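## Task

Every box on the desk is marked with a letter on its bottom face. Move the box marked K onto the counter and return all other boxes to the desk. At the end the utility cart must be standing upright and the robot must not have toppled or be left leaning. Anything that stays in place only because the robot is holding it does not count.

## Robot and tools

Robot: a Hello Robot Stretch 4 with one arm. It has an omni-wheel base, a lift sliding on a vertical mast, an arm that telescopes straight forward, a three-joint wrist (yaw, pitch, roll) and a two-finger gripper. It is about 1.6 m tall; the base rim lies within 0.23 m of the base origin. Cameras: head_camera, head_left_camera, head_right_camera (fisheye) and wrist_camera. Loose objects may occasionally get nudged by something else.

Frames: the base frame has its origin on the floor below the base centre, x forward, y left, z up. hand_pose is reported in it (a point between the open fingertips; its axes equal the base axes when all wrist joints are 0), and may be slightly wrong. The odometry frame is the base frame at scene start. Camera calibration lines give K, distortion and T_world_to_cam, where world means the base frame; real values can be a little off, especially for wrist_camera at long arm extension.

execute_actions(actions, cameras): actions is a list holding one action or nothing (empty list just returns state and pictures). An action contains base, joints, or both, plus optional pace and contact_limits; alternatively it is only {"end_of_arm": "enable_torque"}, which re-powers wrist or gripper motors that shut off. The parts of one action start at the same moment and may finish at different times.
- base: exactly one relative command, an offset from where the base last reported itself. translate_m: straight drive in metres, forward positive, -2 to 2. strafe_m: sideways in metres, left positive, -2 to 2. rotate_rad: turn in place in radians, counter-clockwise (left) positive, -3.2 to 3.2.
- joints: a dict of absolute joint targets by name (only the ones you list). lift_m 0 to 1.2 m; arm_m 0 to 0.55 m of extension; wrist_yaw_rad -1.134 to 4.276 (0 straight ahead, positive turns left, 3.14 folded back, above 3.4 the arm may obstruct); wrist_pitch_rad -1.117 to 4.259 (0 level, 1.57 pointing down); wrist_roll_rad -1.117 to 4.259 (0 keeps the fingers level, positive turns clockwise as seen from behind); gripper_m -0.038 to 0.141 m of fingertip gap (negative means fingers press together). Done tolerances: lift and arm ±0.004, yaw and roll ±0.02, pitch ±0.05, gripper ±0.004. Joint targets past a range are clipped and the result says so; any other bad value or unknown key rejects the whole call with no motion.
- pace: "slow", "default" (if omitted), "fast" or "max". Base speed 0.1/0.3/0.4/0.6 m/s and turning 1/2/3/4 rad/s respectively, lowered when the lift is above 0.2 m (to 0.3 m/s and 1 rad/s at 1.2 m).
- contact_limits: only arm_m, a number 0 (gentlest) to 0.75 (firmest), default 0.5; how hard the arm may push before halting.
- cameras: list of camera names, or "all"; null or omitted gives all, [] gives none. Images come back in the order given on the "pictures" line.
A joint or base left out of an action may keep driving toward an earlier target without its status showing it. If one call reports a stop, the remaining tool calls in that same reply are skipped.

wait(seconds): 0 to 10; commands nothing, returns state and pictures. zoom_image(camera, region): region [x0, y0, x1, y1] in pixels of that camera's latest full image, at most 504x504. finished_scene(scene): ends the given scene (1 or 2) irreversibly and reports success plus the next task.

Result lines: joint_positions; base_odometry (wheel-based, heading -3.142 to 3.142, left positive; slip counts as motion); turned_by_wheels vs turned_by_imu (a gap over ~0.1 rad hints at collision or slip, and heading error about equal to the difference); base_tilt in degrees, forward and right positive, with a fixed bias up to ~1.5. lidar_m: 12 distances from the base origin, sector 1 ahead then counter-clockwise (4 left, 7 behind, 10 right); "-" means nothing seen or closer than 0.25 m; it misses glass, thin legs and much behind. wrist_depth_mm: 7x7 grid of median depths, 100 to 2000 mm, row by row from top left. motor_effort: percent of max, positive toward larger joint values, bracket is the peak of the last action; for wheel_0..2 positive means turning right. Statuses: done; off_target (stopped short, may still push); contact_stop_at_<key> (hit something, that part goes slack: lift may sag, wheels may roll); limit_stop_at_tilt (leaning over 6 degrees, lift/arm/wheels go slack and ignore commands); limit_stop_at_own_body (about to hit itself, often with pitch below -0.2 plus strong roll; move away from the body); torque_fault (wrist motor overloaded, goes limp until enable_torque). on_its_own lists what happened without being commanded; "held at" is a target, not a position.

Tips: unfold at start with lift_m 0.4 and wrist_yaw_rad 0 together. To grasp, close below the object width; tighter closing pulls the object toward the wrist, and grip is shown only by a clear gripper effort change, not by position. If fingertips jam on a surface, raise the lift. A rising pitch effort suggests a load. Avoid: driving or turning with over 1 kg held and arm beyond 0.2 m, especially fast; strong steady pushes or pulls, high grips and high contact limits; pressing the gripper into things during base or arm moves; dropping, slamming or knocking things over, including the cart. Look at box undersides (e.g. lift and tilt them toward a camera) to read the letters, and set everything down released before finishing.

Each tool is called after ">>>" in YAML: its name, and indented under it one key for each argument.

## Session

>>> execute_actions:
  actions: []

Scene clock: 0.00 s.
base_odometry: x=+0.000 y=+0.000 heading=+0.000 (m, m, rad; odometry frame)
turned_by_wheels: +0.000 (rad since the last result)
turned_by_imu: +0.000 (rad since the last result)
base_tilt: forward=-0.7 right=+0.6 (deg)
lidar_m: 1.41 1.59 1.64 1.17 1.10 1.13 2.11 2.15 2.03 2.21 2.25 2.31
base_status: not commanded
joint_positions: lift_m=+0.199 arm_m=+0.000 wrist_yaw_rad=+3.132 wrist_pitch_rad=+0.013 wrist_roll_rad=+0.005 gripper_m=+0.057
joint_status: not commanded
motor_effort: lift_m=+20 arm_m=-1 wrist_yaw_rad=+3 wrist_pitch_rad=-6 wrist_roll_rad=+0 gripper_m=-3 wheel_0=+0 wheel_1=+0 wheel_2=+0 (%)
hand_pose: x=-0.1163 y=+0.0902 z=+0.3738 quat_wxyz=(+0.005, -0.007, +0.003, +1.000) (m; base frame)
wrist_depth_mm: - 135 - - - 1255 1160 / - 120 161 - - 1618 1618 / - 128 174 - - 1808 1576 / 137 138 - - - 1756 1618 / 1863 - - - - 1576 1618 / 1255 1397 189 1366 192 1336 1366 / 904 866 917 - 946 866 931
pictures: head_camera, head_left_camera, head_right_camera, wrist_camera
camera_calibration (this result's frames):
wrist_camera: T_world_to_cam=[[-0.00588078, 0.999935, -0.00976435, -0.0827244], [0.0282397, -0.00959456, -0.999555, 0.429172], [-0.999584, -0.0061539, -0.0281815, 0.117106], [0, 0, 0, 1]] pos_world=[0.104451, 0.0875574, 0.431473]
Images, in order (width x height): head_camera 420x560, head_left_camera 420x672, head_right_camera 420x672, wrist_camera 616x392.

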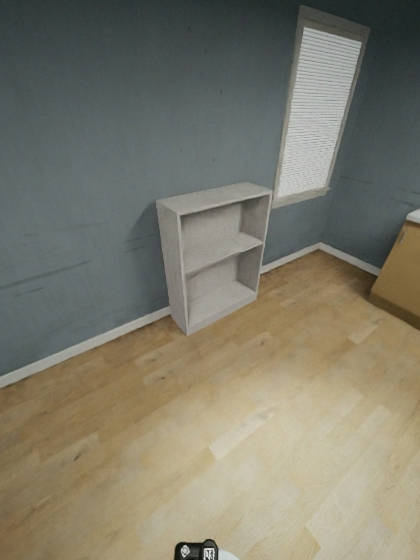

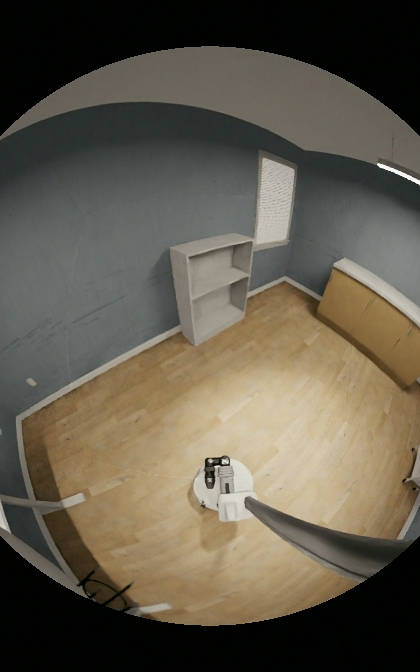

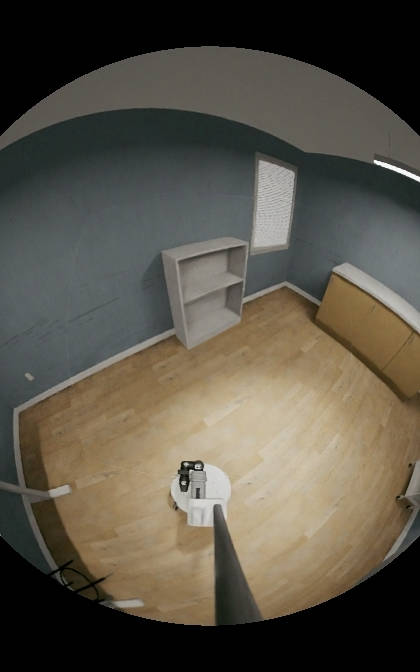

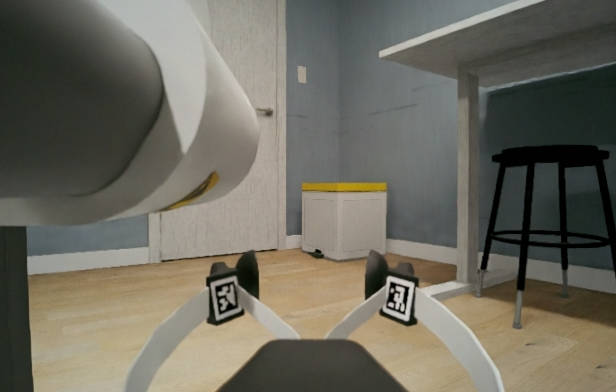

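>>> execute_actions:
  actions:
    - {"base":{"rotate_rad":2.1},"joints":{"lift_m":0.98,"wrist_yaw_rad":0,"wrist_pitch_rad":0.35,"gripper_m":0.14},"pace":"fast"}
  cameras: ["head_camera","head_left_camera","wrist_camera"]

Scene clock: 6.97 s.
base_odometry: x=+0.000 y=+0.000 heading=+2.100 (m, m, rad; odometry frame)
turned_by_wheels: +2.100 (rad since the last result)
turned_by_imu: +2.081 (rad since the last result)
base_tilt: forward=-0.9 right=+0.7 (deg)
lidar_m: 1.08 1.12 2.08 2.14 2.03 2.18 2.27 2.34 1.42 1.57 1.64 1.17
base_status: done
joint_positions: lift_m=+0.980 arm_m=+0.000 wrist_yaw_rad=+0.000 wrist_pitch_rad=+0.352 wrist_roll_rad=+0.005 gripper_m=+0.140
joint_status: all done
motor_effort: lift_m=+24(27) arm_m=+0(0) wrist_yaw_rad=+2(6) wrist_pitch_rad=-6(5) wrist_roll_rad=-2(1) gripper_m=+0(2) wheel_0=-1(7) wheel_1=+0(8) wheel_2=+0(10) (%)
hand_pose: x=+0.4421 y=-0.0874 z=+1.0585 quat_wxyz=(+0.985, +0.003, +0.175, +0.000) (m; base frame)
wrist_depth_mm: 1464 1430 1499 1576 1537 1537 1499 / 1464 1537 1537 1537 1576 1618 1618 / 960 1042 1042 1008 1042 1708 1708 / 1708 1618 1708 1756 1808 1808 1863 / 1336 1229 1756 1756 1863 1863 1921 / 1618 1160 1708 1863 1661 210 1756 / 1430 1499 1576 - 1499 1537 1576
pictures: head_camera, head_left_camera, wrist_camera
camera_calibration (this result's frames):
wrist_camera: T_world_to_cam=[[0.0117507, -0.999827, -0.0144098, -0.0727467], [-0.358741, 0.0092361, -0.933392, 1.19878], [0.933363, 0.0161374, -0.35857, 0.19055], [0, 0, 0, 1]] pos_world=[0.253054, -0.0868812, 1.18621]
Images, in order (width x height): head_camera 420x560, head_left_camera 420x672, wrist_camera 616x392.

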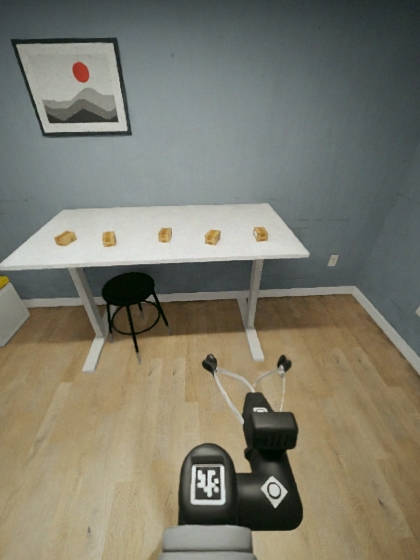

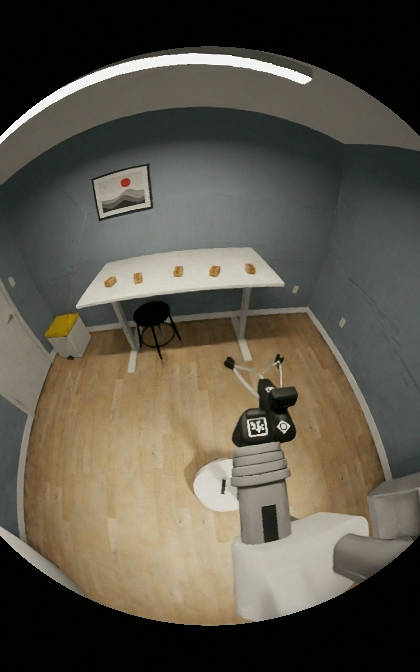

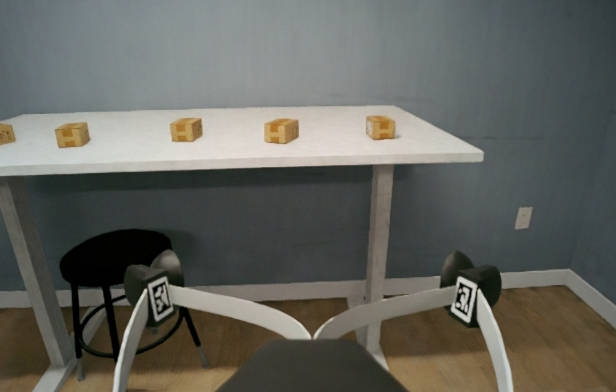

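>>> execute_actions:
  actions:
    - {"base":{"translate_m":0.5},"pace":"fast"}
  cameras: []

>>> execute_actions:
  actions:
    - {"base":{"strafe_m":-0.19},"joints":{"arm_m":0.25,"lift_m":0.96},"pace":"fast"}
  cameras: ["head_camera","wrist_camera"]

Scene clock: 23.80 s.
base_odometry: x=-0.252 y=+0.432 heading=+2.100 (m, m, rad; odometry frame)
turned_by_wheels: +0.000 (rad since the last result)
turned_by_imu: +0.000 (rad since the last result)
base_tilt: forward=-0.7 right=+0.6 (deg)
lidar_m: 0.58 0.62 0.80 2.15 2.23 2.41 2.78 1.93 1.66 1.56 1.62 0.65
base_status: done
joint_positions: lift_m=+0.980 arm_m=+0.000 wrist_yaw_rad=+0.000 wrist_pitch_rad=+0.352 wrist_roll_rad=+0.005 gripper_m=+0.140
joint_status: not commanded
motor_effort: lift_m=+24(24) arm_m=+0(1) wrist_yaw_rad=+2(1) wrist_pitch_rad=-5(6) wrist_roll_rad=-2(1) gripper_m=+0(0) wheel_0=+0(5) wheel_1=+0(4) wheel_2=+0(7) (%)
hand_pose: x=+0.4421 y=-0.0874 z=+1.0585 quat_wxyz=(+0.985, +0.003, +0.175, +0.000) (m; base frame)
wrist_depth_mm: 991 1025 1025 1042 1060 1078 1078 / 1025 1060 1060 1060 1138 1118 1160 / 1078 1042 1042 1025 1008 1160 1205 / 609 615 615 609 603 603 1308 / 477 480 477 477 477 469 477 / 904 410 427 433 442 210 1464 / 831 1366 1397 - 1229 1464 1537
pictures: none
No camera images: the call's "cameras" was empty. Leave "cameras" out to get every camera's image.

Scene clock: 25.63 s.
base_odometry: x=-0.088 y=+0.528 heading=+2.100 (m, m, rad; odometry frame)
turned_by_wheels: +0.000 (rad since the last result)
turned_by_imu: +0.001 (rad since the last result)
base_tilt: forward=-0.9 right=+0.6 (deg)
lidar_m: 0.61 0.61 0.82 2.34 2.43 2.53 2.75 1.63 1.45 1.35 1.42 0.66
base_status: done
joint_positions: lift_m=+0.960 arm_m=+0.249 wrist_yaw_rad=+0.000 wrist_pitch_rad=+0.352 wrist_roll_rad=+0.005 gripper_m=+0.140
joint_status: all done
motor_effort: lift_m=+17(24) arm_m=+5(7) wrist_yaw_rad=+1(2) wrist_pitch_rad=-4(5) wrist_roll_rad=-2(2) gripper_m=+3(1) wheel_0=-1(9) wheel_1=+1(8) wheel_2=+0(1) (%)
hand_pose: x=+0.6907 y=-0.0874 z=+1.0391 quat_wxyz=(+0.985, +0.003, +0.175, +0.000) (m; base frame)
wrist_depth_mm: 798 820 820 831 831 854 866 / 831 854 866 866 878 891 904 / 878 866 878 878 917 960 960 / 597 609 597 597 597 991 1042 / 353 436 436 338 433 459 1078 / 327 314 317 329 317 211 1118 / 283 279 282 - 285 278 282
pictures: head_camera, wrist_camera
camera_calibration (this result's frames):
wrist_camera: T_world_to_cam=[[0.0116594, -0.999828, -0.0144096, -0.0759081], [-0.35873, 0.00926886, -0.933395, 1.26988], [0.933369, 0.016052, -0.35856, -0.0483858], [0, 0, 0, 1]] pos_world=[0.501589, -0.0868887, 1.16685]
Images, in order (width x height): head_camera 420x560, wrist_camera 616x392.

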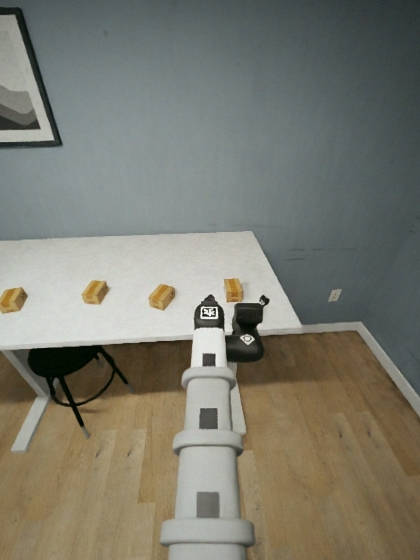

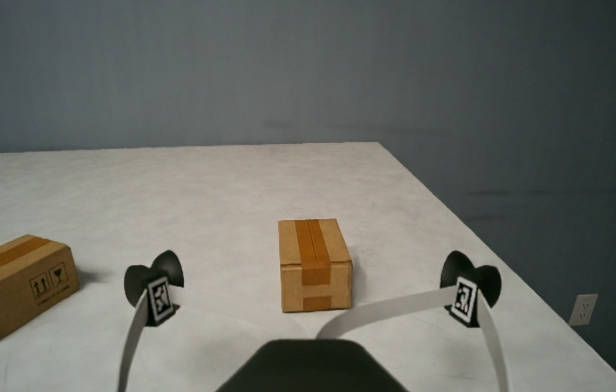

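>>> execute_actions:
  actions:
    - {"joints":{"arm_m":0.358,"lift_m":0.898,"gripper_m":0.11},"pace":"fast"}
  cameras: ["wrist_camera"]

Scene clock: 32.33 s.
base_odometry: x=-0.088 y=+0.528 heading=+2.100 (m, m, rad; odometry frame)
turned_by_wheels: +0.000 (rad since the last result)
turned_by_imu: +0.001 (rad since the last result)
base_tilt: forward=-0.7 right=+0.5 (deg)
lidar_m: 0.61 0.64 0.82 2.35 2.41 2.53 2.76 1.61 1.46 1.37 1.40 0.66
base_status: not commanded
joint_positions: lift_m=+0.898 arm_m=+0.357 wrist_yaw_rad=+0.000 wrist_pitch_rad=+0.352 wrist_roll_rad=+0.005 gripper_m=+0.110
joint_status: all done
motor_effort: lift_m=+16(13) arm_m=+6(7) wrist_yaw_rad=+2(2) wrist_pitch_rad=-4(6) wrist_roll_rad=-1(0) gripper_m=-1(2) wheel_0=-1(1) wheel_1=+1(1) wheel_2=+0(0) (%)
hand_pose: x=+0.7987 y=-0.0874 z=+0.9771 quat_wxyz=(+0.985, +0.003, +0.175, +0.000) (m; base frame)
wrist_depth_mm: 707 715 732 723 732 759 768 / 741 759 768 759 778 788 809 / 691 683 668 661 668 842 854 / 430 427 427 424 424 459 904 / 309 309 309 211 296 307 322 / 243 233 225 200 203 231 240 / 203 199 202 - 204 195 201
pictures: wrist_camera
camera_calibration (this result's frames):
wrist_camera: T_world_to_cam=[[0.0117484, -0.999827, -0.0144107, -0.0781058], [-0.358822, 0.0092364, -0.93336, 1.25079], [0.933332, 0.0161363, -0.358651, -0.171275], [0, 0, 0, 1]] pos_world=[0.609584, -0.0868813, 1.10488]
Images, in order (width x height): wrist_camera 616x392.

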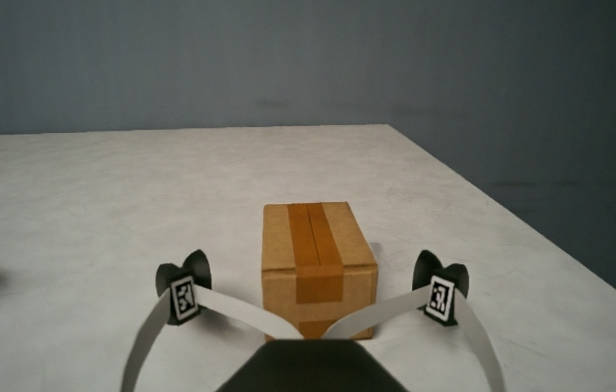

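>>> execute_actions:
  actions:
    - {"joints":{"gripper_m":0.03,"arm_m":0.363,"lift_m":0.896}}
  cameras: ["wrist_camera"]

>>> execute_actions:
  actions:
    - {"joints":{"lift_m":0.98,"wrist_pitch_rad":-0.8,"wrist_roll_rad":2.7}}
  cameras: ["head_camera"]

>>> zoom_image:
  camera: "head_camera"
  region: [170,150,310,290]

Scene clock: 39.30 s.
base_odometry: x=-0.088 y=+0.528 heading=+2.100 (m, m, rad; odometry frame)
turned_by_wheels: +0.000 (rad since the last result)
turned_by_imu: +0.001 (rad since the last result)
base_tilt: forward=-0.8 right=+0.6 (deg)
lidar_m: 0.61 0.63 0.83 2.34 2.44 2.51 2.75 1.63 1.48 1.35 1.41 0.66
base_status: not commanded
joint_positions: lift_m=+0.896 arm_m=+0.362 wrist_yaw_rad=+0.000 wrist_pitch_rad=+0.353 wrist_roll_rad=+0.005 gripper_m=+0.030
joint_status: all done
motor_effort: lift_m=+16(16) arm_m=+6(8) wrist_yaw_rad=+2(1) wrist_pitch_rad=-8(9) wrist_roll_rad=-1(0) gripper_m=-19(17) wheel_0=-1(1) wheel_1=+1(1) wheel_2=+0(0) (%)
hand_pose: x=+0.8036 y=-0.0874 z=+0.9749 quat_wxyz=(+0.984, +0.003, +0.175, +0.000) (m; base frame)
wrist_depth_mm: 699 715 715 732 741 759 759 / 732 750 750 768 778 788 798 / 676 668 654 654 654 831 842 / 421 418 415 418 413 445 878 / 304 304 306 200 289 301 319 / 238 239 186 187 185 236 236 / 199 190 198 - 196 189 197
pictures: wrist_camera
camera_calibration (this result's frames):
wrist_camera: T_world_to_cam=[[0.0115933, -0.999829, -0.0144188, -0.0781019], [-0.359487, 0.00928819, -0.933104, 1.25079], [0.933078, 0.0160011, -0.359318, -0.175801], [0, 0, 0, 1]] pos_world=[0.614584, -0.0868931, 1.10282]
Images, in order (width x height): wrist_camera 616x392.

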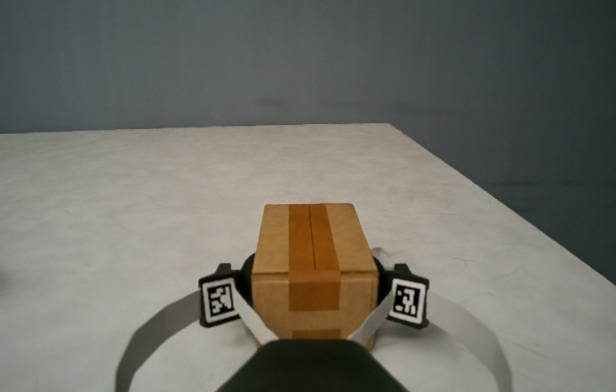

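Scene clock: 41.47 s.
base_odometry: x=-0.088 y=+0.528 heading=+2.100 (m, m, rad; odometry frame)
turned_by_wheels: +0.000 (rad since the last result)
turned_by_imu: +0.001 (rad since the last result)
base_tilt: forward=-1.0 right=+0.5 (deg)
lidar_m: 0.60 0.64 0.81 2.35 2.44 2.52 2.75 1.58 1.46 1.36 1.40 0.66
base_status: not commanded
joint_positions: lift_m=+0.980 arm_m=+0.362 wrist_yaw_rad=+0.000 wrist_pitch_rad=-0.797 wrist_roll_rad=+2.699 gripper_m=+0.030
joint_status: all done
motor_effort: lift_m=+25(25) arm_m=+6(6) wrist_yaw_rad=+1(2) wrist_pitch_rad=-7(16) wrist_roll_rad=-1(5) gripper_m=-22(19) wheel_0=-1(1) wheel_1=+1(1) wheel_2=+0(0) (%)
hand_pose: x=+0.7344 y=-0.0874 z=+1.3642 quat_wxyz=(+0.202, +0.899, -0.085, +0.379) (m; base frame)
wrist_depth_mm: 1160 1025 931 831 768 715 668 / 1308 1160 1060 931 831 768 715 / 1464 1308 1160 1042 946 842 778 / 1366 1430 1308 1098 1060 931 866 / 1205 1281 1366 200 1118 1042 946 / 1138 1182 186 186 186 1160 1060 / 1042 1098 1118 - 1308 1308 1182
pictures: head_camera
Images, in order (width x height): head_camera 420x560.

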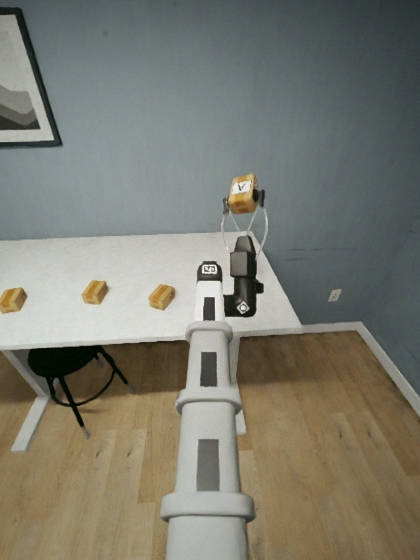

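Region (170, 150, 310, 290) of head_camera's 420x560 image, scaled by 3.600, with more detail than that image has.

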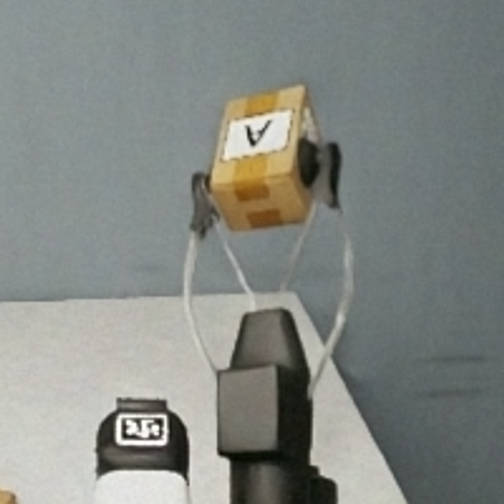

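>>> execute_actions:
  actions:
    - {"base":{"strafe_m":0.15},"joints":{"wrist_pitch_rad":0.35,"wrist_roll_rad":0.005,"wrist_yaw_rad":-0.35,"arm_m":0.382,"lift_m":0.96}}
  cameras: ["wrist_camera"]

>>> execute_actions:
  actions:
    - {"joints":{"lift_m":0.898}}
  cameras: []

>>> execute_actions:
  actions:
    - {"joints":{"gripper_m":0.085}}
  cameras: ["wrist_camera"]

>>> execute_actions:
  actions:
    - {"joints":{"lift_m":0.965,"gripper_m":0.12},"pace":"fast"}
  cameras: []

>>> execute_actions:
  actions:
    - {"base":{"strafe_m":0.206},"joints":{"gripper_m":0.135},"pace":"fast"}
  cameras: ["head_camera","wrist_camera"]

Scene clock: 55.83 s.
base_odometry: x=-0.218 y=+0.452 heading=+2.100 (m, m, rad; odometry frame)
turned_by_wheels: +0.000 (rad since the last result)
turned_by_imu: +0.001 (rad since the last result)
base_tilt: forward=-0.8 right=+0.6 (deg)
lidar_m: 0.58 0.63 0.79 2.20 2.29 2.41 2.75 1.90 1.61 1.53 1.57 0.65
base_status: done
joint_positions: lift_m=+0.960 arm_m=+0.381 wrist_yaw_rad=-0.350 wrist_pitch_rad=+0.353 wrist_roll_rad=+0.006 gripper_m=+0.030
joint_status: all done
motor_effort: lift_m=+16(23) arm_m=+6(6) wrist_yaw_rad=+1(11) wrist_pitch_rad=-7(7) wrist_roll_rad=-2(8) gripper_m=-18(19) wheel_0=+0(7) wheel_1=-1(10) wheel_2=-1(0) (%)
hand_pose: x=+0.7762 y=-0.1749 z=+1.0389 quat_wxyz=(+0.969, +0.033, +0.172, -0.172) (m; base frame)
wrist_depth_mm: 627 683 732 809 891 976 1098 / 654 707 768 831 931 1042 1205 / 683 732 798 878 991 1118 1229 / 597 591 591 591 627 1182 1336 / 427 436 433 200 410 430 1366 / 340 338 187 187 186 336 334 / 282 270 279 - 278 268 281
pictures: wrist_camera
camera_calibration (this result's frames):
wrist_camera: T_world_to_cam=[[-0.332025, -0.943158, -0.0145849, 0.112408], [-0.334484, 0.132179, -0.933086, 1.30351], [0.881975, -0.304929, -0.359358, -0.142311], [0, 0, 0, 1]] pos_world=[0.598838, -0.109673, 1.16678]
Images, in order (width x height): wrist_camera 616x392.

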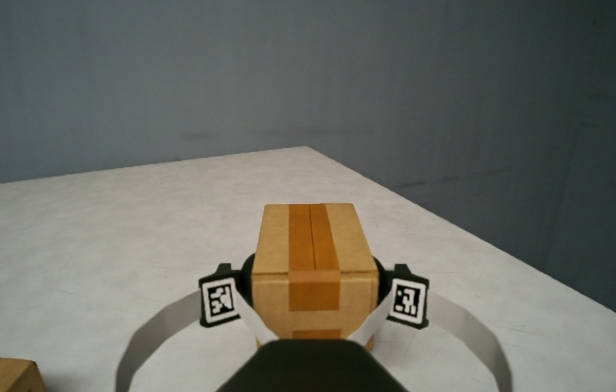

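Scene clock: 57.03 s.
base_odometry: x=-0.218 y=+0.452 heading=+2.100 (m, m, rad; odometry frame)
turned_by_wheels: +0.000 (rad since the last result)
turned_by_imu: +0.000 (rad since the last result)
base_tilt: forward=-0.8 right=+0.6 (deg)
lidar_m: 0.58 0.62 0.79 2.19 2.28 2.42 2.78 1.89 1.63 1.49 1.56 0.66
base_status: not commanded
joint_positions: lift_m=+0.898 arm_m=+0.381 wrist_yaw_rad=-0.350 wrist_pitch_rad=+0.353 wrist_roll_rad=+0.006 gripper_m=+0.030
joint_status: all done
motor_effort: lift_m=+16(19) arm_m=+6(6) wrist_yaw_rad=+0(1) wrist_pitch_rad=-8(9) wrist_roll_rad=-1(2) gripper_m=-19(18) wheel_0=+0(0) wheel_1=-1(1) wheel_2=-1(1) (%)
hand_pose: x=+0.7762 y=-0.1749 z=+0.9769 quat_wxyz=(+0.969, +0.033, +0.172, -0.172) (m; base frame)
wrist_depth_mm: 627 683 741 798 878 1008 1098 / 661 707 759 854 946 1042 1182 / 661 668 668 661 976 1118 1255 / 427 427 424 421 424 421 1281 / 309 310 312 200 293 307 306 / 241 242 187 187 185 242 240 / 202 193 200 - 200 192 200
pictures: none
No camera images: the call's "cameras" was empty. Leave "cameras" out to get every camera's image.

Scene clock: 58.40 s.
base_odometry: x=-0.218 y=+0.452 heading=+2.100 (m, m, rad; odometry frame)
turned_by_wheels: +0.000 (rad since the last result)
turned_by_imu: +0.000 (rad since the last result)
base_tilt: forward=-0.8 right=+0.7 (deg)
lidar_m: 0.59 0.60 0.79 2.20 2.27 2.43 2.78 1.92 1.63 1.50 1.57 0.66
base_status: not commanded
joint_positions: lift_m=+0.898 arm_m=+0.381 wrist_yaw_rad=-0.350 wrist_pitch_rad=+0.352 wrist_roll_rad=+0.006 gripper_m=+0.085
joint_status: all done
motor_effort: lift_m=+16(16) arm_m=+6(6) wrist_yaw_rad=+1(3) wrist_pitch_rad=-5(7) wrist_roll_rad=-3(4) gripper_m=-1(18) wheel_0=+0(0) wheel_1=-1(1) wheel_2=+0(0) (%)
hand_pose: x=+0.7762 y=-0.1749 z=+0.9770 quat_wxyz=(+0.969, +0.033, +0.172, -0.172) (m; base frame)
wrist_depth_mm: 634 683 741 798 878 976 1098 / 647 699 778 842 931 1060 1160 / 654 676 676 661 960 1118 1229 / 427 427 424 427 421 424 1336 / 310 310 312 210 309 307 307 / 242 244 193 195 196 243 241 / 202 196 201 - 204 193 202
pictures: wrist_camera
camera_calibration (this result's frames):
wrist_camera: T_world_to_cam=[[-0.332012, -0.943163, -0.0145548, 0.111465], [-0.334284, 0.132075, -0.933172, 1.24566], [0.882056, -0.304959, -0.359134, -0.16487], [0, 0, 0, 1]] pos_world=[0.598835, -0.109669, 1.10483]
Images, in order (width x height): wrist_camera 616x392.

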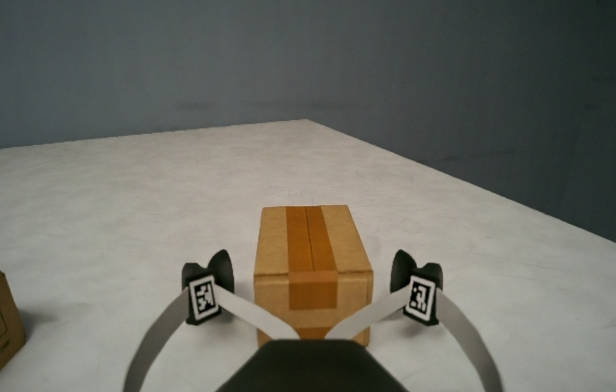

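Scene clock: 59.63 s.
base_odometry: x=-0.218 y=+0.452 heading=+2.100 (m, m, rad; odometry frame)
turned_by_wheels: +0.000 (rad since the last result)
turned_by_imu: +0.000 (rad since the last result)
base_tilt: forward=-0.7 right=+0.6 (deg)
lidar_m: 0.59 0.62 0.78 2.19 2.27 2.42 2.77 1.91 1.63 1.52 1.56 0.65
base_status: not commanded
joint_positions: lift_m=+0.965 arm_m=+0.381 wrist_yaw_rad=-0.350 wrist_pitch_rad=+0.352 wrist_roll_rad=+0.006 gripper_m=+0.120
joint_status: all done
motor_effort: lift_m=+24(31) arm_m=+6(6) wrist_yaw_rad=+0(2) wrist_pitch_rad=-6(8) wrist_roll_rad=-2(2) gripper_m=-2(3) wheel_0=+0(0) wheel_1=-1(1) wheel_2=+0(1) (%)
hand_pose: x=+0.7762 y=-0.1750 z=+1.0434 quat_wxyz=(+0.969, +0.033, +0.172, -0.172) (m; base frame)
wrist_depth_mm: 627 683 732 788 878 1008 1098 / 654 707 768 854 931 1042 1160 / 668 732 788 866 976 1118 1255 / 609 603 603 603 991 1182 1336 / 442 442 442 445 442 462 1397 / 347 332 322 270 320 320 353 / 289 285 286 - 286 283 287
pictures: none
No camera images: the call's "cameras" was empty. Leave "cameras" out to get every camera's image.

Scene clock: 61.43 s.
base_odometry: x=-0.396 y=+0.348 heading=+2.100 (m, m, rad; odometry frame)
turned_by_wheels: +0.000 (rad since the last result)
turned_by_imu: +0.001 (rad since the last result)
base_tilt: forward=-0.9 right=+0.6 (deg)
lidar_m: 0.58 0.58 0.80 1.99 2.08 2.29 2.79 2.23 1.82 1.72 0.93 0.63
base_status: done
joint_positions: lift_m=+0.965 arm_m=+0.381 wrist_yaw_rad=-0.350 wrist_pitch_rad=+0.352 wrist_roll_rad=+0.006 gripper_m=+0.135
joint_status: all done
motor_effort: lift_m=+24(24) arm_m=+6(6) wrist_yaw_rad=+2(2) wrist_pitch_rad=-6(8) wrist_roll_rad=-5(1) gripper_m=+0(2) wheel_0=+1(8) wheel_1=-1(11) wheel_2=-1(1) (%)
hand_pose: x=+0.7762 y=-0.1750 z=+1.0434 quat_wxyz=(+0.969, +0.033, +0.172, -0.172) (m; base frame)
wrist_depth_mm: 621 676 723 798 878 976 1078 / 640 691 750 831 904 1025 1160 / 668 723 788 854 931 1060 1255 / 615 603 603 615 609 609 1366 / 442 442 445 442 442 357 424 / 347 319 322 270 320 297 286 / 289 286 287 - 287 283 287
pictures: head_camera, wrist_camera
camera_calibration (this result's frames):
wrist_camera: T_world_to_cam=[[-0.332009, -0.943164, -0.0145521, 0.112428], [-0.334085, 0.132003, -0.933254, 1.30756], [0.882132, -0.304987, -0.358923, -0.141328], [0, 0, 0, 1]] pos_world=[0.598834, -0.109667, 1.1712]
Images, in order (width x height): head_camera 420x560, wrist_camera 616x392.

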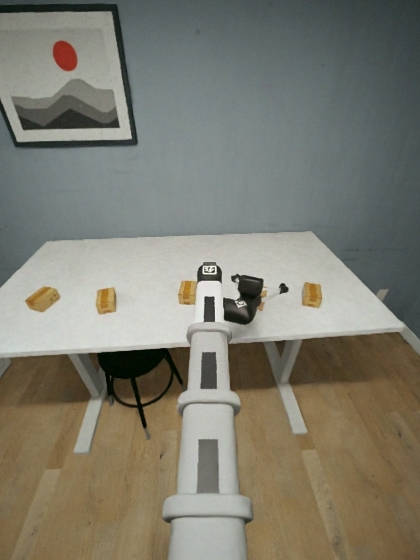

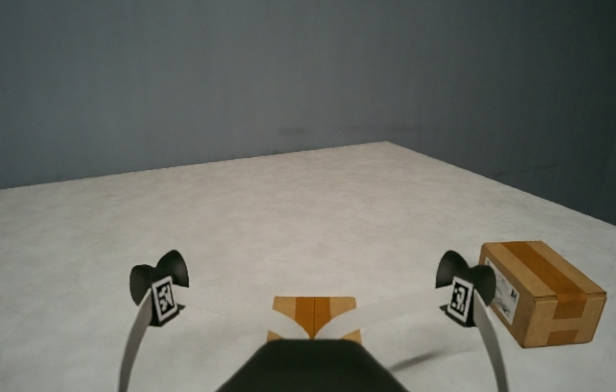

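>>> execute_actions:
  actions:
    - {"joints":{"lift_m":0.896,"gripper_m":0.09,"arm_m":0.372}}
  cameras: ["wrist_camera"]

>>> execute_actions:
  actions:
    - {"joints":{"gripper_m":0.03}}
  cameras: ["wrist_camera"]

>>> execute_actions:
  actions:
    - {"joints":{"lift_m":0.98,"wrist_pitch_rad":-0.8,"wrist_roll_rad":2.7,"wrist_yaw_rad":-0.1}}
  cameras: ["head_camera"]

>>> zoom_image:
  camera: "head_camera"
  region: [170,150,310,290]

Scene clock: 67.53 s.
base_odometry: x=-0.396 y=+0.348 heading=+2.100 (m, m, rad; odometry frame)
turned_by_wheels: +0.000 (rad since the last result)
turned_by_imu: +0.001 (rad since the last result)
base_tilt: forward=-0.7 right=+0.6 (deg)
lidar_m: 0.58 0.59 0.80 2.00 2.07 2.31 2.79 2.26 1.80 1.73 0.92 0.65
base_status: not commanded
joint_positions: lift_m=+0.896 arm_m=+0.373 wrist_yaw_rad=-0.350 wrist_pitch_rad=+0.352 wrist_roll_rad=+0.006 gripper_m=+0.090
joint_status: all done
motor_effort: lift_m=+16(21) arm_m=-6(6) wrist_yaw_rad=+1(0) wrist_pitch_rad=-6(6) wrist_roll_rad=-1(3) gripper_m=-2(2) wheel_0=+1(1) wheel_1=-1(1) wheel_2=-1(1) (%)
hand_pose: x=+0.7684 y=-0.1750 z=+0.9750 quat_wxyz=(+0.969, +0.033, +0.172, -0.172) (m; base frame)
wrist_depth_mm: 621 676 723 788 866 976 1078 / 654 691 768 842 917 1042 1160 / 654 668 668 668 661 661 1229 / 418 424 418 421 421 349 281 / 304 307 304 207 291 304 273 / 239 242 195 189 193 230 237 / 200 191 199 - 198 192 200
pictures: wrist_camera
camera_calibration (this result's frames):
wrist_camera: T_world_to_cam=[[-0.332084, -0.943138, -0.0145518, 0.10887], [-0.33406, 0.132024, -0.93326, 1.24116], [0.882114, -0.305059, -0.358907, -0.158945], [0, 0, 0, 1]] pos_world=[0.590984, -0.109671, 1.10286]
Images, in order (width x height): wrist_camera 616x392.

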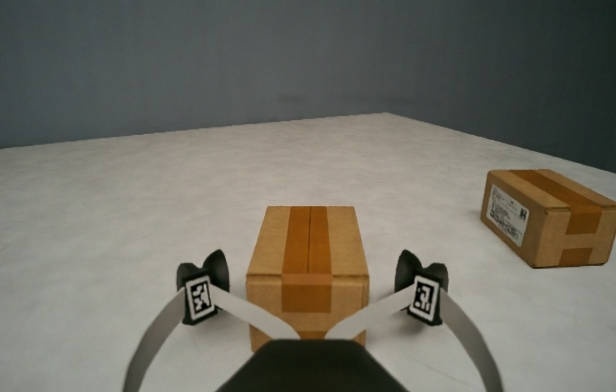

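Scene clock: 68.93 s.
base_odometry: x=-0.396 y=+0.348 heading=+2.100 (m, m, rad; odometry frame)
turned_by_wheels: +0.000 (rad since the last result)
turned_by_imu: +0.000 (rad since the last result)
base_tilt: forward=-0.9 right=+0.7 (deg)
lidar_m: 0.57 0.59 0.76 1.98 2.06 2.30 2.78 2.20 1.81 1.73 0.97 0.65
base_status: not commanded
joint_positions: lift_m=+0.896 arm_m=+0.373 wrist_yaw_rad=-0.350 wrist_pitch_rad=+0.352 wrist_roll_rad=+0.006 gripper_m=+0.030
joint_status: all done
motor_effort: lift_m=+16(16) arm_m=-7(6) wrist_yaw_rad=+1(3) wrist_pitch_rad=-7(8) wrist_roll_rad=-1(5) gripper_m=-18(20) wheel_0=+1(1) wheel_1=-1(1) wheel_2=-1(1) (%)
hand_pose: x=+0.7684 y=-0.1750 z=+0.9750 quat_wxyz=(+0.969, +0.033, +0.172, -0.172) (m; base frame)
wrist_depth_mm: 621 668 723 788 878 991 1078 / 654 699 759 842 946 1042 1160 / 647 668 668 661 654 654 1229 / 418 421 424 418 418 349 281 / 303 306 306 200 303 304 272 / 239 239 186 180 183 239 237 / 200 190 197 - 197 189 198
pictures: wrist_camera
camera_calibration (this result's frames):
wrist_camera: T_world_to_cam=[[-0.332087, -0.943137, -0.0145541, 0.108874], [-0.334254, 0.132094, -0.93318, 1.24118], [0.882039, -0.305032, -0.359114, -0.158681], [0, 0, 0, 1]] pos_world=[0.590989, -0.109673, 1.10285]
Images, in order (width x height): wrist_camera 616x392.

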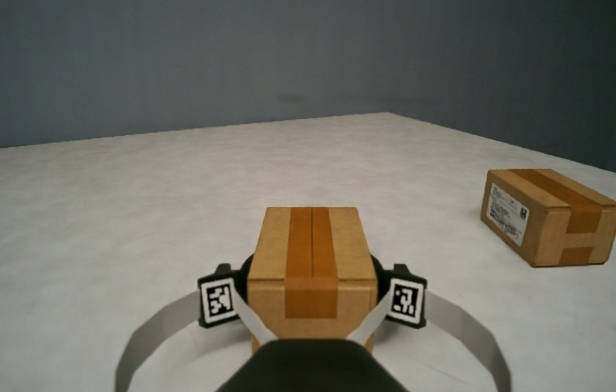

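Scene clock: 71.10 s.
base_odometry: x=-0.396 y=+0.348 heading=+2.100 (m, m, rad; odometry frame)
turned_by_wheels: +0.000 (rad since the last result)
turned_by_imu: +0.001 (rad since the last result)
base_tilt: forward=-0.7 right=+0.6 (deg)
lidar_m: 0.58 0.60 0.78 2.00 2.08 2.28 2.82 2.20 1.83 1.73 0.97 0.62
base_status: not commanded
joint_positions: lift_m=+0.980 arm_m=+0.373 wrist_yaw_rad=-0.100 wrist_pitch_rad=-0.798 wrist_roll_rad=+2.699 gripper_m=+0.030
joint_status: all done
motor_effort: lift_m=+25(27) arm_m=-6(6) wrist_yaw_rad=+3(3) wrist_pitch_rad=-6(15) wrist_roll_rad=+1(8) gripper_m=-17(18) wheel_0=+1(1) wheel_1=+0(1) wheel_2=-1(1) (%)
hand_pose: x=+0.7357 y=-0.1071 z=+1.3643 quat_wxyz=(+0.221, +0.894, -0.130, +0.368) (m; base frame)
wrist_depth_mm: 1336 1098 960 842 732 676 621 / 1464 1229 1042 946 820 732 676 / 1464 1430 1160 1025 904 809 732 / 1308 1430 1366 1078 1025 878 798 / 1205 1281 1366 200 1042 960 842 / 1138 1182 186 180 182 1025 917 / 1042 1098 1160 - 1336 1138 1060
pictures: head_camera
Images, in order (width x height): head_camera 420x560.

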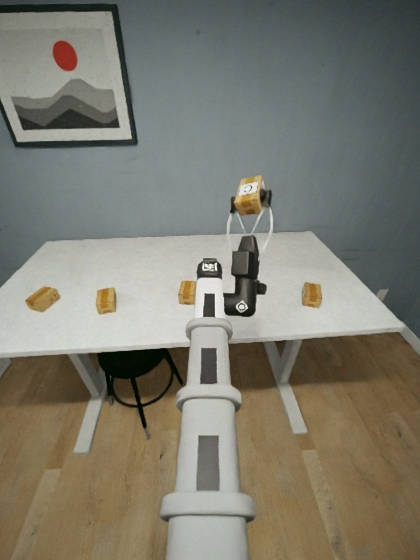

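Region (170, 150, 310, 290) of head_camera's 420x560 image, scaled by 3.600, with more detail than that image has.

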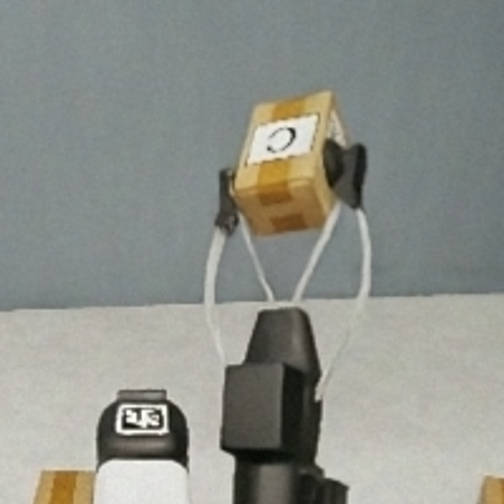

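>>> execute_actions:
  actions:
    - {"joints":{"wrist_pitch_rad":0.35,"wrist_roll_rad":0.005,"arm_m":0.368,"lift_m":0.96}}
  cameras: ["wrist_camera"]

>>> execute_actions:
  actions:
    - {"joints":{"lift_m":0.898}}
  cameras: []

>>> execute_actions:
  actions:
    - {"joints":{"gripper_m":0.085}}
  cameras: ["wrist_camera"]

>>> execute_actions:
  actions:
    - {"joints":{"lift_m":0.965,"gripper_m":0.12},"pace":"fast"}
  cameras: []

>>> execute_actions:
  actions:
    - {"base":{"strafe_m":0.20},"joints":{"gripper_m":0.135},"pace":"fast"}
  cameras: ["head_camera","wrist_camera"]

Scene clock: 81.83 s.
base_odometry: x=-0.396 y=+0.348 heading=+2.100 (m, m, rad; odometry frame)
turned_by_wheels: +0.000 (rad since the last result)
turned_by_imu: +0.001 (rad since the last result)
base_tilt: forward=-0.8 right=+0.6 (deg)
lidar_m: 0.58 0.60 0.78 2.00 2.07 2.27 2.78 2.22 1.81 1.73 0.97 0.64
base_status: not commanded
joint_positions: lift_m=+0.960 arm_m=+0.369 wrist_yaw_rad=-0.100 wrist_pitch_rad=+0.352 wrist_roll_rad=+0.006 gripper_m=+0.030
joint_status: all done
motor_effort: lift_m=+16(27) arm_m=-6(6) wrist_yaw_rad=+1(1) wrist_pitch_rad=-7(7) wrist_roll_rad=-2(6) gripper_m=-19(20) wheel_0=+1(1) wheel_1=+0(0) wheel_2=-1(1) (%)
hand_pose: x=+0.8006 y=-0.1140 z=+1.0390 quat_wxyz=(+0.983, +0.012, +0.175, -0.050) (m; base frame)
wrist_depth_mm: 647 668 699 715 750 778 809 / 676 699 723 750 788 820 842 / 715 741 759 788 809 854 878 / 597 597 603 591 597 591 597 / 433 433 430 200 433 430 427 / 289 342 186 179 182 338 340 / 242 270 281 - 278 268 281
pictures: wrist_camera
camera_calibration (this result's frames):
wrist_camera: T_world_to_cam=[[-0.0885081, -0.995968, -0.0145972, -0.0230114], [-0.356543, 0.0453615, -0.933177, 1.31156], [0.930077, -0.0773892, -0.35912, -0.158044], [0, 0, 0, 1]] pos_world=[0.612584, -0.0946439, 1.16683]
Images, in order (width x height): wrist_camera 616x392.

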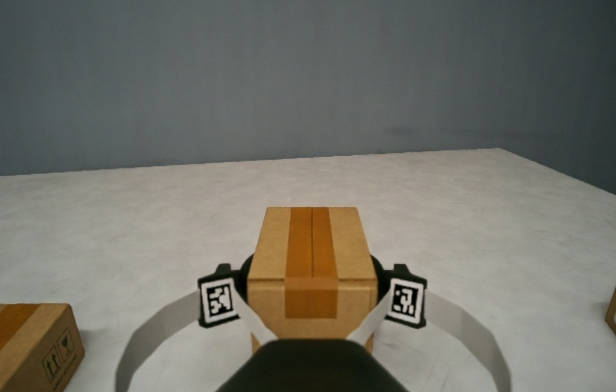

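Scene clock: 83.03 s.
base_odometry: x=-0.396 y=+0.348 heading=+2.100 (m, m, rad; odometry frame)
turned_by_wheels: +0.000 (rad since the last result)
turned_by_imu: +0.000 (rad since the last result)
base_tilt: forward=-0.9 right=+0.7 (deg)
lidar_m: 0.58 0.59 0.78 1.98 2.08 2.29 2.79 2.25 1.80 1.71 0.93 0.62
base_status: not commanded
joint_positions: lift_m=+0.898 arm_m=+0.369 wrist_yaw_rad=-0.100 wrist_pitch_rad=+0.353 wrist_roll_rad=+0.006 gripper_m=+0.030
joint_status: all done
motor_effort: lift_m=+16(14) arm_m=-5(6) wrist_yaw_rad=+3(2) wrist_pitch_rad=-7(7) wrist_roll_rad=-2(2) gripper_m=-20(20) wheel_0=+1(1) wheel_1=-1(0) wheel_2=-1(1) (%)
hand_pose: x=+0.8006 y=-0.1140 z=+0.9769 quat_wxyz=(+0.983, +0.012, +0.175, -0.050) (m; base frame)
wrist_depth_mm: 654 668 691 723 750 768 798 / 683 707 732 759 778 809 842 / 683 676 676 668 668 661 676 / 424 427 424 421 424 418 418 / 248 309 309 200 309 306 304 / 231 242 186 180 182 240 240 / 202 193 200 - 200 191 201
pictures: none
No camera images: the call's "cameras" was empty. Leave "cameras" out to get every camera's image.

Scene clock: 84.40 s.
base_odometry: x=-0.396 y=+0.348 heading=+2.100 (m, m, rad; odometry frame)
turned_by_wheels: +0.000 (rad since the last result)
turned_by_imu: +0.000 (rad since the last result)
base_tilt: forward=-0.6 right=+0.8 (deg)
lidar_m: 0.56 0.60 0.76 2.00 2.07 2.31 2.79 2.25 1.83 1.71 0.92 0.63
base_status: not commanded
joint_positions: lift_m=+0.898 arm_m=+0.369 wrist_yaw_rad=-0.100 wrist_pitch_rad=+0.352 wrist_roll_rad=+0.006 gripper_m=+0.085
joint_status: all done
motor_effort: lift_m=+16(16) arm_m=-6(6) wrist_yaw_rad=+2(2) wrist_pitch_rad=-6(6) wrist_roll_rad=-4(3) gripper_m=-2(20) wheel_0=+1(1) wheel_1=+0(0) wheel_2=-1(1) (%)
hand_pose: x=+0.8006 y=-0.1140 z=+0.9770 quat_wxyz=(+0.983, +0.011, +0.175, -0.050) (m; base frame)
wrist_depth_mm: 654 676 699 715 732 778 788 / 668 707 732 768 778 809 820 / 691 691 676 661 668 661 668 / 430 427 427 424 424 424 415 / 248 312 310 209 309 307 306 / 232 242 194 189 190 241 239 / 202 196 200 - 200 192 201
pictures: wrist_camera
camera_calibration (this result's frames):
wrist_camera: T_world_to_cam=[[-0.0884995, -0.99597, -0.0145728, -0.0239473], [-0.356554, 0.0453365, -0.933174, 1.25371], [0.930074, -0.0773895, -0.359129, -0.180294], [0, 0, 0, 1]] pos_world=[0.612582, -0.0946425, 1.10483]
Images, in order (width x height): wrist_camera 616x392.

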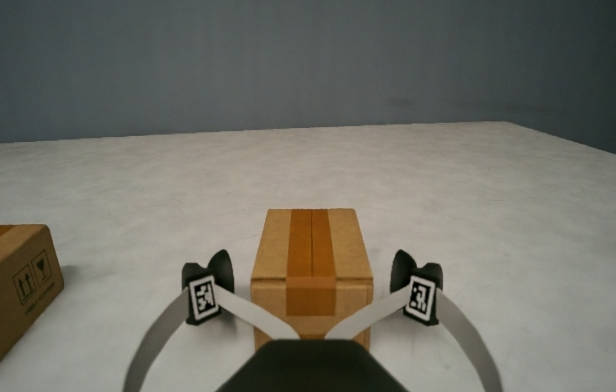

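Scene clock: 85.63 s.
base_odometry: x=-0.396 y=+0.348 heading=+2.100 (m, m, rad; odometry frame)
turned_by_wheels: +0.000 (rad since the last result)
turned_by_imu: +0.000 (rad since the last result)
base_tilt: forward=-0.8 right=+0.8 (deg)
lidar_m: 0.57 0.60 0.80 1.97 2.09 2.27 2.79 2.22 1.80 1.73 0.95 0.63
base_status: not commanded
joint_positions: lift_m=+0.965 arm_m=+0.369 wrist_yaw_rad=-0.100 wrist_pitch_rad=+0.352 wrist_roll_rad=+0.006 gripper_m=+0.120
joint_status: all done
motor_effort: lift_m=+24(23) arm_m=-5(6) wrist_yaw_rad=+3(1) wrist_pitch_rad=-7(5) wrist_roll_rad=-3(0) gripper_m=-1(2) wheel_0=+1(1) wheel_1=+0(1) wheel_2=-1(1) (%)
hand_pose: x=+0.8006 y=-0.1140 z=+1.0434 quat_wxyz=(+0.983, +0.011, +0.175, -0.050) (m; base frame)
wrist_depth_mm: 647 668 707 723 741 768 798 / 676 699 715 750 798 809 842 / 715 741 778 778 831 842 891 / 615 615 609 597 603 597 603 / 445 445 445 439 442 442 436 / 347 334 320 271 322 319 343 / 242 286 287 - 285 283 286
pictures: none
No camera images: the call's "cameras" was empty. Leave "cameras" out to get every camera's image.

Scene clock: 87.40 s.
base_odometry: x=-0.568 y=+0.247 heading=+2.100 (m, m, rad; odometry frame)
turned_by_wheels: +0.000 (rad since the last result)
turned_by_imu: +0.000 (rad since the last result)
base_tilt: forward=-0.8 right=+0.6 (deg)
lidar_m: 0.55 0.58 0.75 1.78 1.87 2.18 2.81 2.50 1.98 1.91 0.90 0.62
base_status: done
joint_positions: lift_m=+0.965 arm_m=+0.369 wrist_yaw_rad=-0.100 wrist_pitch_rad=+0.352 wrist_roll_rad=+0.006 gripper_m=+0.135
joint_status: all done
motor_effort: lift_m=+24(24) arm_m=-6(6) wrist_yaw_rad=+3(3) wrist_pitch_rad=-7(7) wrist_roll_rad=-2(2) gripper_m=+0(0) wheel_0=+0(8) wheel_1=-1(6) wheel_2=-1(2) (%)
hand_pose: x=+0.8006 y=-0.1140 z=+1.0434 quat_wxyz=(+0.983, +0.011, +0.175, -0.050) (m; base frame)
wrist_depth_mm: 640 654 683 707 741 759 788 / 668 691 715 741 768 798 820 / 707 723 750 778 809 820 854 / 615 609 615 603 603 609 603 / 439 442 445 445 442 439 436 / 345 320 322 271 320 303 278 / 289 285 286 - 286 283 262
pictures: head_camera, wrist_camera
camera_calibration (this result's frames):
wrist_camera: T_world_to_cam=[[-0.0884691, -0.995972, -0.0145697, -0.0230009], [-0.356338, 0.0453047, -0.933258, 1.3156], [0.930159, -0.0773728, -0.358911, -0.156755], [0, 0, 0, 1]] pos_world=[0.612573, -0.0946399, 1.1712]
Images, in order (width x height): head_camera 420x560, wrist_camera 616x392.

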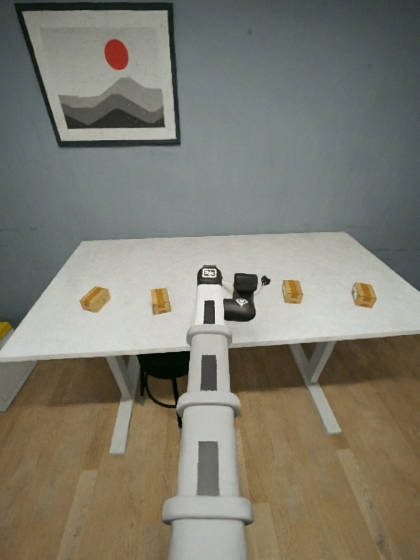

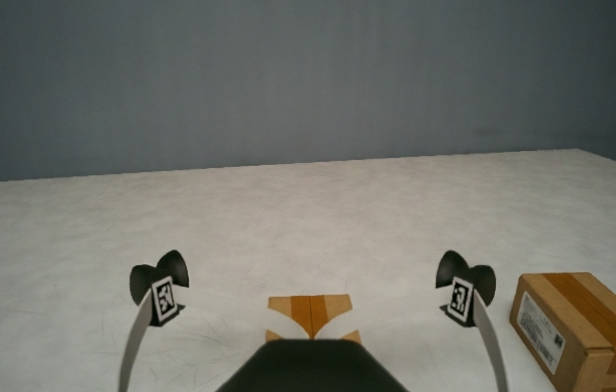

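>>> execute_actions:
  actions:
    - {"joints":{"lift_m":0.896,"gripper_m":0.09,"arm_m":0.358}}
  cameras: ["wrist_camera"]

>>> execute_actions:
  actions:
    - {"joints":{"gripper_m":0.03}}
  cameras: ["wrist_camera"]

>>> execute_actions:
  actions:
    - {"joints":{"lift_m":0.98,"wrist_pitch_rad":-0.8,"wrist_roll_rad":2.7,"wrist_yaw_rad":0}}
  cameras: ["head_camera"]

>>> zoom_image:
  camera: "head_camera"
  region: [170,150,310,290]

Scene clock: 93.47 s.
base_odometry: x=-0.568 y=+0.247 heading=+2.100 (m, m, rad; odometry frame)
turned_by_wheels: +0.000 (rad since the last result)
turned_by_imu: +0.001 (rad since the last result)
base_tilt: forward=-0.8 right=+0.7 (deg)
lidar_m: 0.56 0.57 0.78 1.78 1.86 2.17 2.81 2.56 1.99 1.91 0.88 0.61
base_status: not commanded
joint_positions: lift_m=+0.896 arm_m=+0.359 wrist_yaw_rad=-0.100 wrist_pitch_rad=+0.352 wrist_roll_rad=+0.006 gripper_m=+0.090
joint_status: all done
motor_effort: lift_m=+16(20) arm_m=-7(6) wrist_yaw_rad=+1(2) wrist_pitch_rad=-7(8) wrist_roll_rad=-3(2) gripper_m=-2(2) wheel_0=+0(0) wheel_1=-1(1) wheel_2=-1(1) (%)
hand_pose: x=+0.7907 y=-0.1140 z=+0.9750 quat_wxyz=(+0.983, +0.011, +0.175, -0.050) (m; base frame)
wrist_depth_mm: 647 668 691 715 759 768 798 / 676 691 732 741 768 809 842 / 683 668 661 661 661 661 668 / 421 421 418 421 418 418 286 / 306 307 307 206 291 306 264 / 239 242 195 193 194 229 237 / 200 191 198 - 202 193 198
pictures: wrist_camera
camera_calibration (this result's frames):
wrist_camera: T_world_to_cam=[[-0.0884619, -0.995973, -0.0145697, -0.0248783], [-0.356334, 0.0453018, -0.93326, 1.24829], [0.930162, -0.0773663, -0.358907, -0.172058], [0, 0, 0, 1]] pos_world=[0.602649, -0.0946394, 1.10287]
Images, in order (width x height): wrist_camera 616x392.

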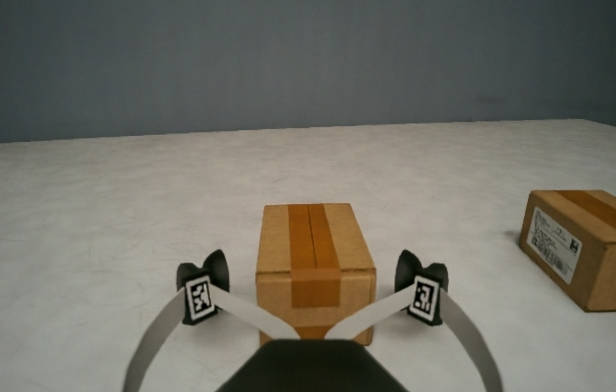

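Scene clock: 94.87 s.
base_odometry: x=-0.568 y=+0.247 heading=+2.100 (m, m, rad; odometry frame)
turned_by_wheels: +0.000 (rad since the last result)
turned_by_imu: +0.000 (rad since the last result)
base_tilt: forward=-0.7 right=+0.7 (deg)
lidar_m: 0.56 0.58 0.75 1.80 1.86 2.19 2.79 2.53 2.00 1.93 0.92 0.61
base_status: not commanded
joint_positions: lift_m=+0.896 arm_m=+0.359 wrist_yaw_rad=-0.100 wrist_pitch_rad=+0.353 wrist_roll_rad=+0.006 gripper_m=+0.030
joint_status: all done
motor_effort: lift_m=+16(16) arm_m=-6(6) wrist_yaw_rad=+2(1) wrist_pitch_rad=-6(6) wrist_roll_rad=-1(4) gripper_m=-18(17) wheel_0=+0(0) wheel_1=-1(1) wheel_2=-1(1) (%)
hand_pose: x=+0.7907 y=-0.1140 z=+0.9750 quat_wxyz=(+0.983, +0.011, +0.175, -0.050) (m; base frame)
wrist_depth_mm: 640 661 699 715 732 778 798 / 676 699 732 759 778 798 854 / 683 661 661 661 661 661 668 / 424 418 415 415 413 413 287 / 306 306 304 200 304 303 263 / 238 239 187 184 185 237 236 / 198 191 198 - 197 189 198
pictures: wrist_camera
camera_calibration (this result's frames):
wrist_camera: T_world_to_cam=[[-0.0884629, -0.995973, -0.0145654, -0.0248825], [-0.356603, 0.0453204, -0.933156, 1.24832], [0.930058, -0.0773556, -0.359176, -0.171713], [0, 0, 0, 1]] pos_world=[0.602657, -0.0946397, 1.10284]
Images, in order (width x height): wrist_camera 616x392.

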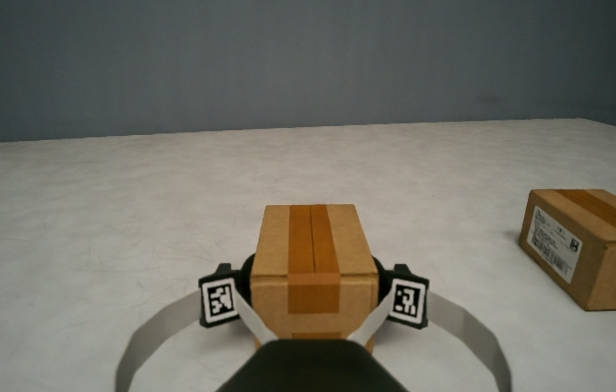

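Scene clock: 97.03 s.
base_odometry: x=-0.568 y=+0.247 heading=+2.100 (m, m, rad; odometry frame)
turned_by_wheels: +0.000 (rad since the last result)
turned_by_imu: +0.001 (rad since the last result)
base_tilt: forward=-0.9 right=+0.6 (deg)
lidar_m: 0.55 0.58 0.75 1.80 1.85 2.18 2.80 2.51 1.98 1.93 0.91 0.62
base_status: not commanded
joint_positions: lift_m=+0.980 arm_m=+0.359 wrist_yaw_rad=+0.000 wrist_pitch_rad=-0.797 wrist_roll_rad=+2.699 gripper_m=+0.030
joint_status: all done
motor_effort: lift_m=+25(31) arm_m=-6(6) wrist_yaw_rad=+3(6) wrist_pitch_rad=-6(15) wrist_roll_rad=+0(0) gripper_m=-18(20) wheel_0=+0(0) wheel_1=-1(1) wheel_2=-1(1) (%)
hand_pose: x=+0.7315 y=-0.0874 z=+1.3643 quat_wxyz=(+0.202, +0.899, -0.085, +0.379) (m; base frame)
wrist_depth_mm: 1118 991 878 788 723 676 627 / 1281 1118 991 891 798 715 668 / 1430 1255 1138 1008 878 788 732 / 1336 1430 1281 1042 976 854 798 / 1229 1281 1366 200 1078 976 878 / 1118 1182 187 185 185 1118 1008 / 1060 1078 1160 - 1366 1255 1160
pictures: head_camera
Images, in order (width x height): head_camera 420x560.

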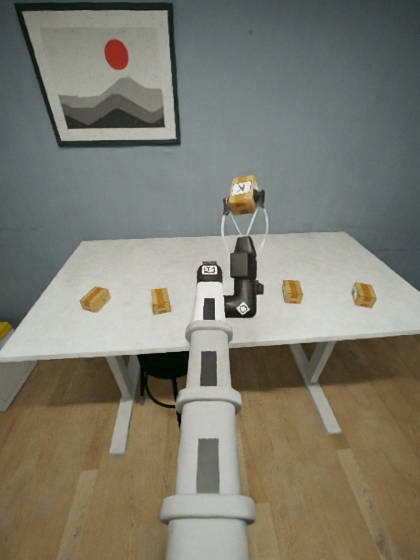

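Region (170, 150, 310, 290) of head_camera's 420x560 image, scaled by 3.600, with more detail than that image has.

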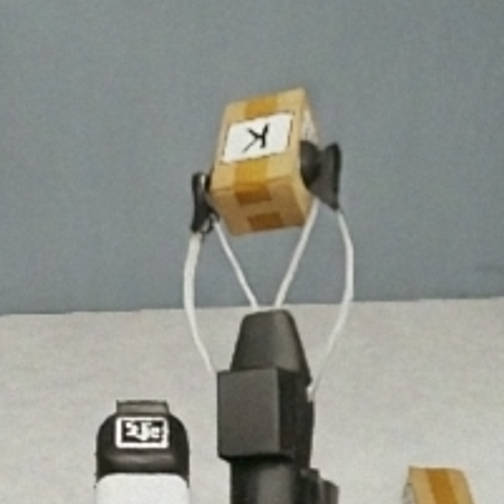

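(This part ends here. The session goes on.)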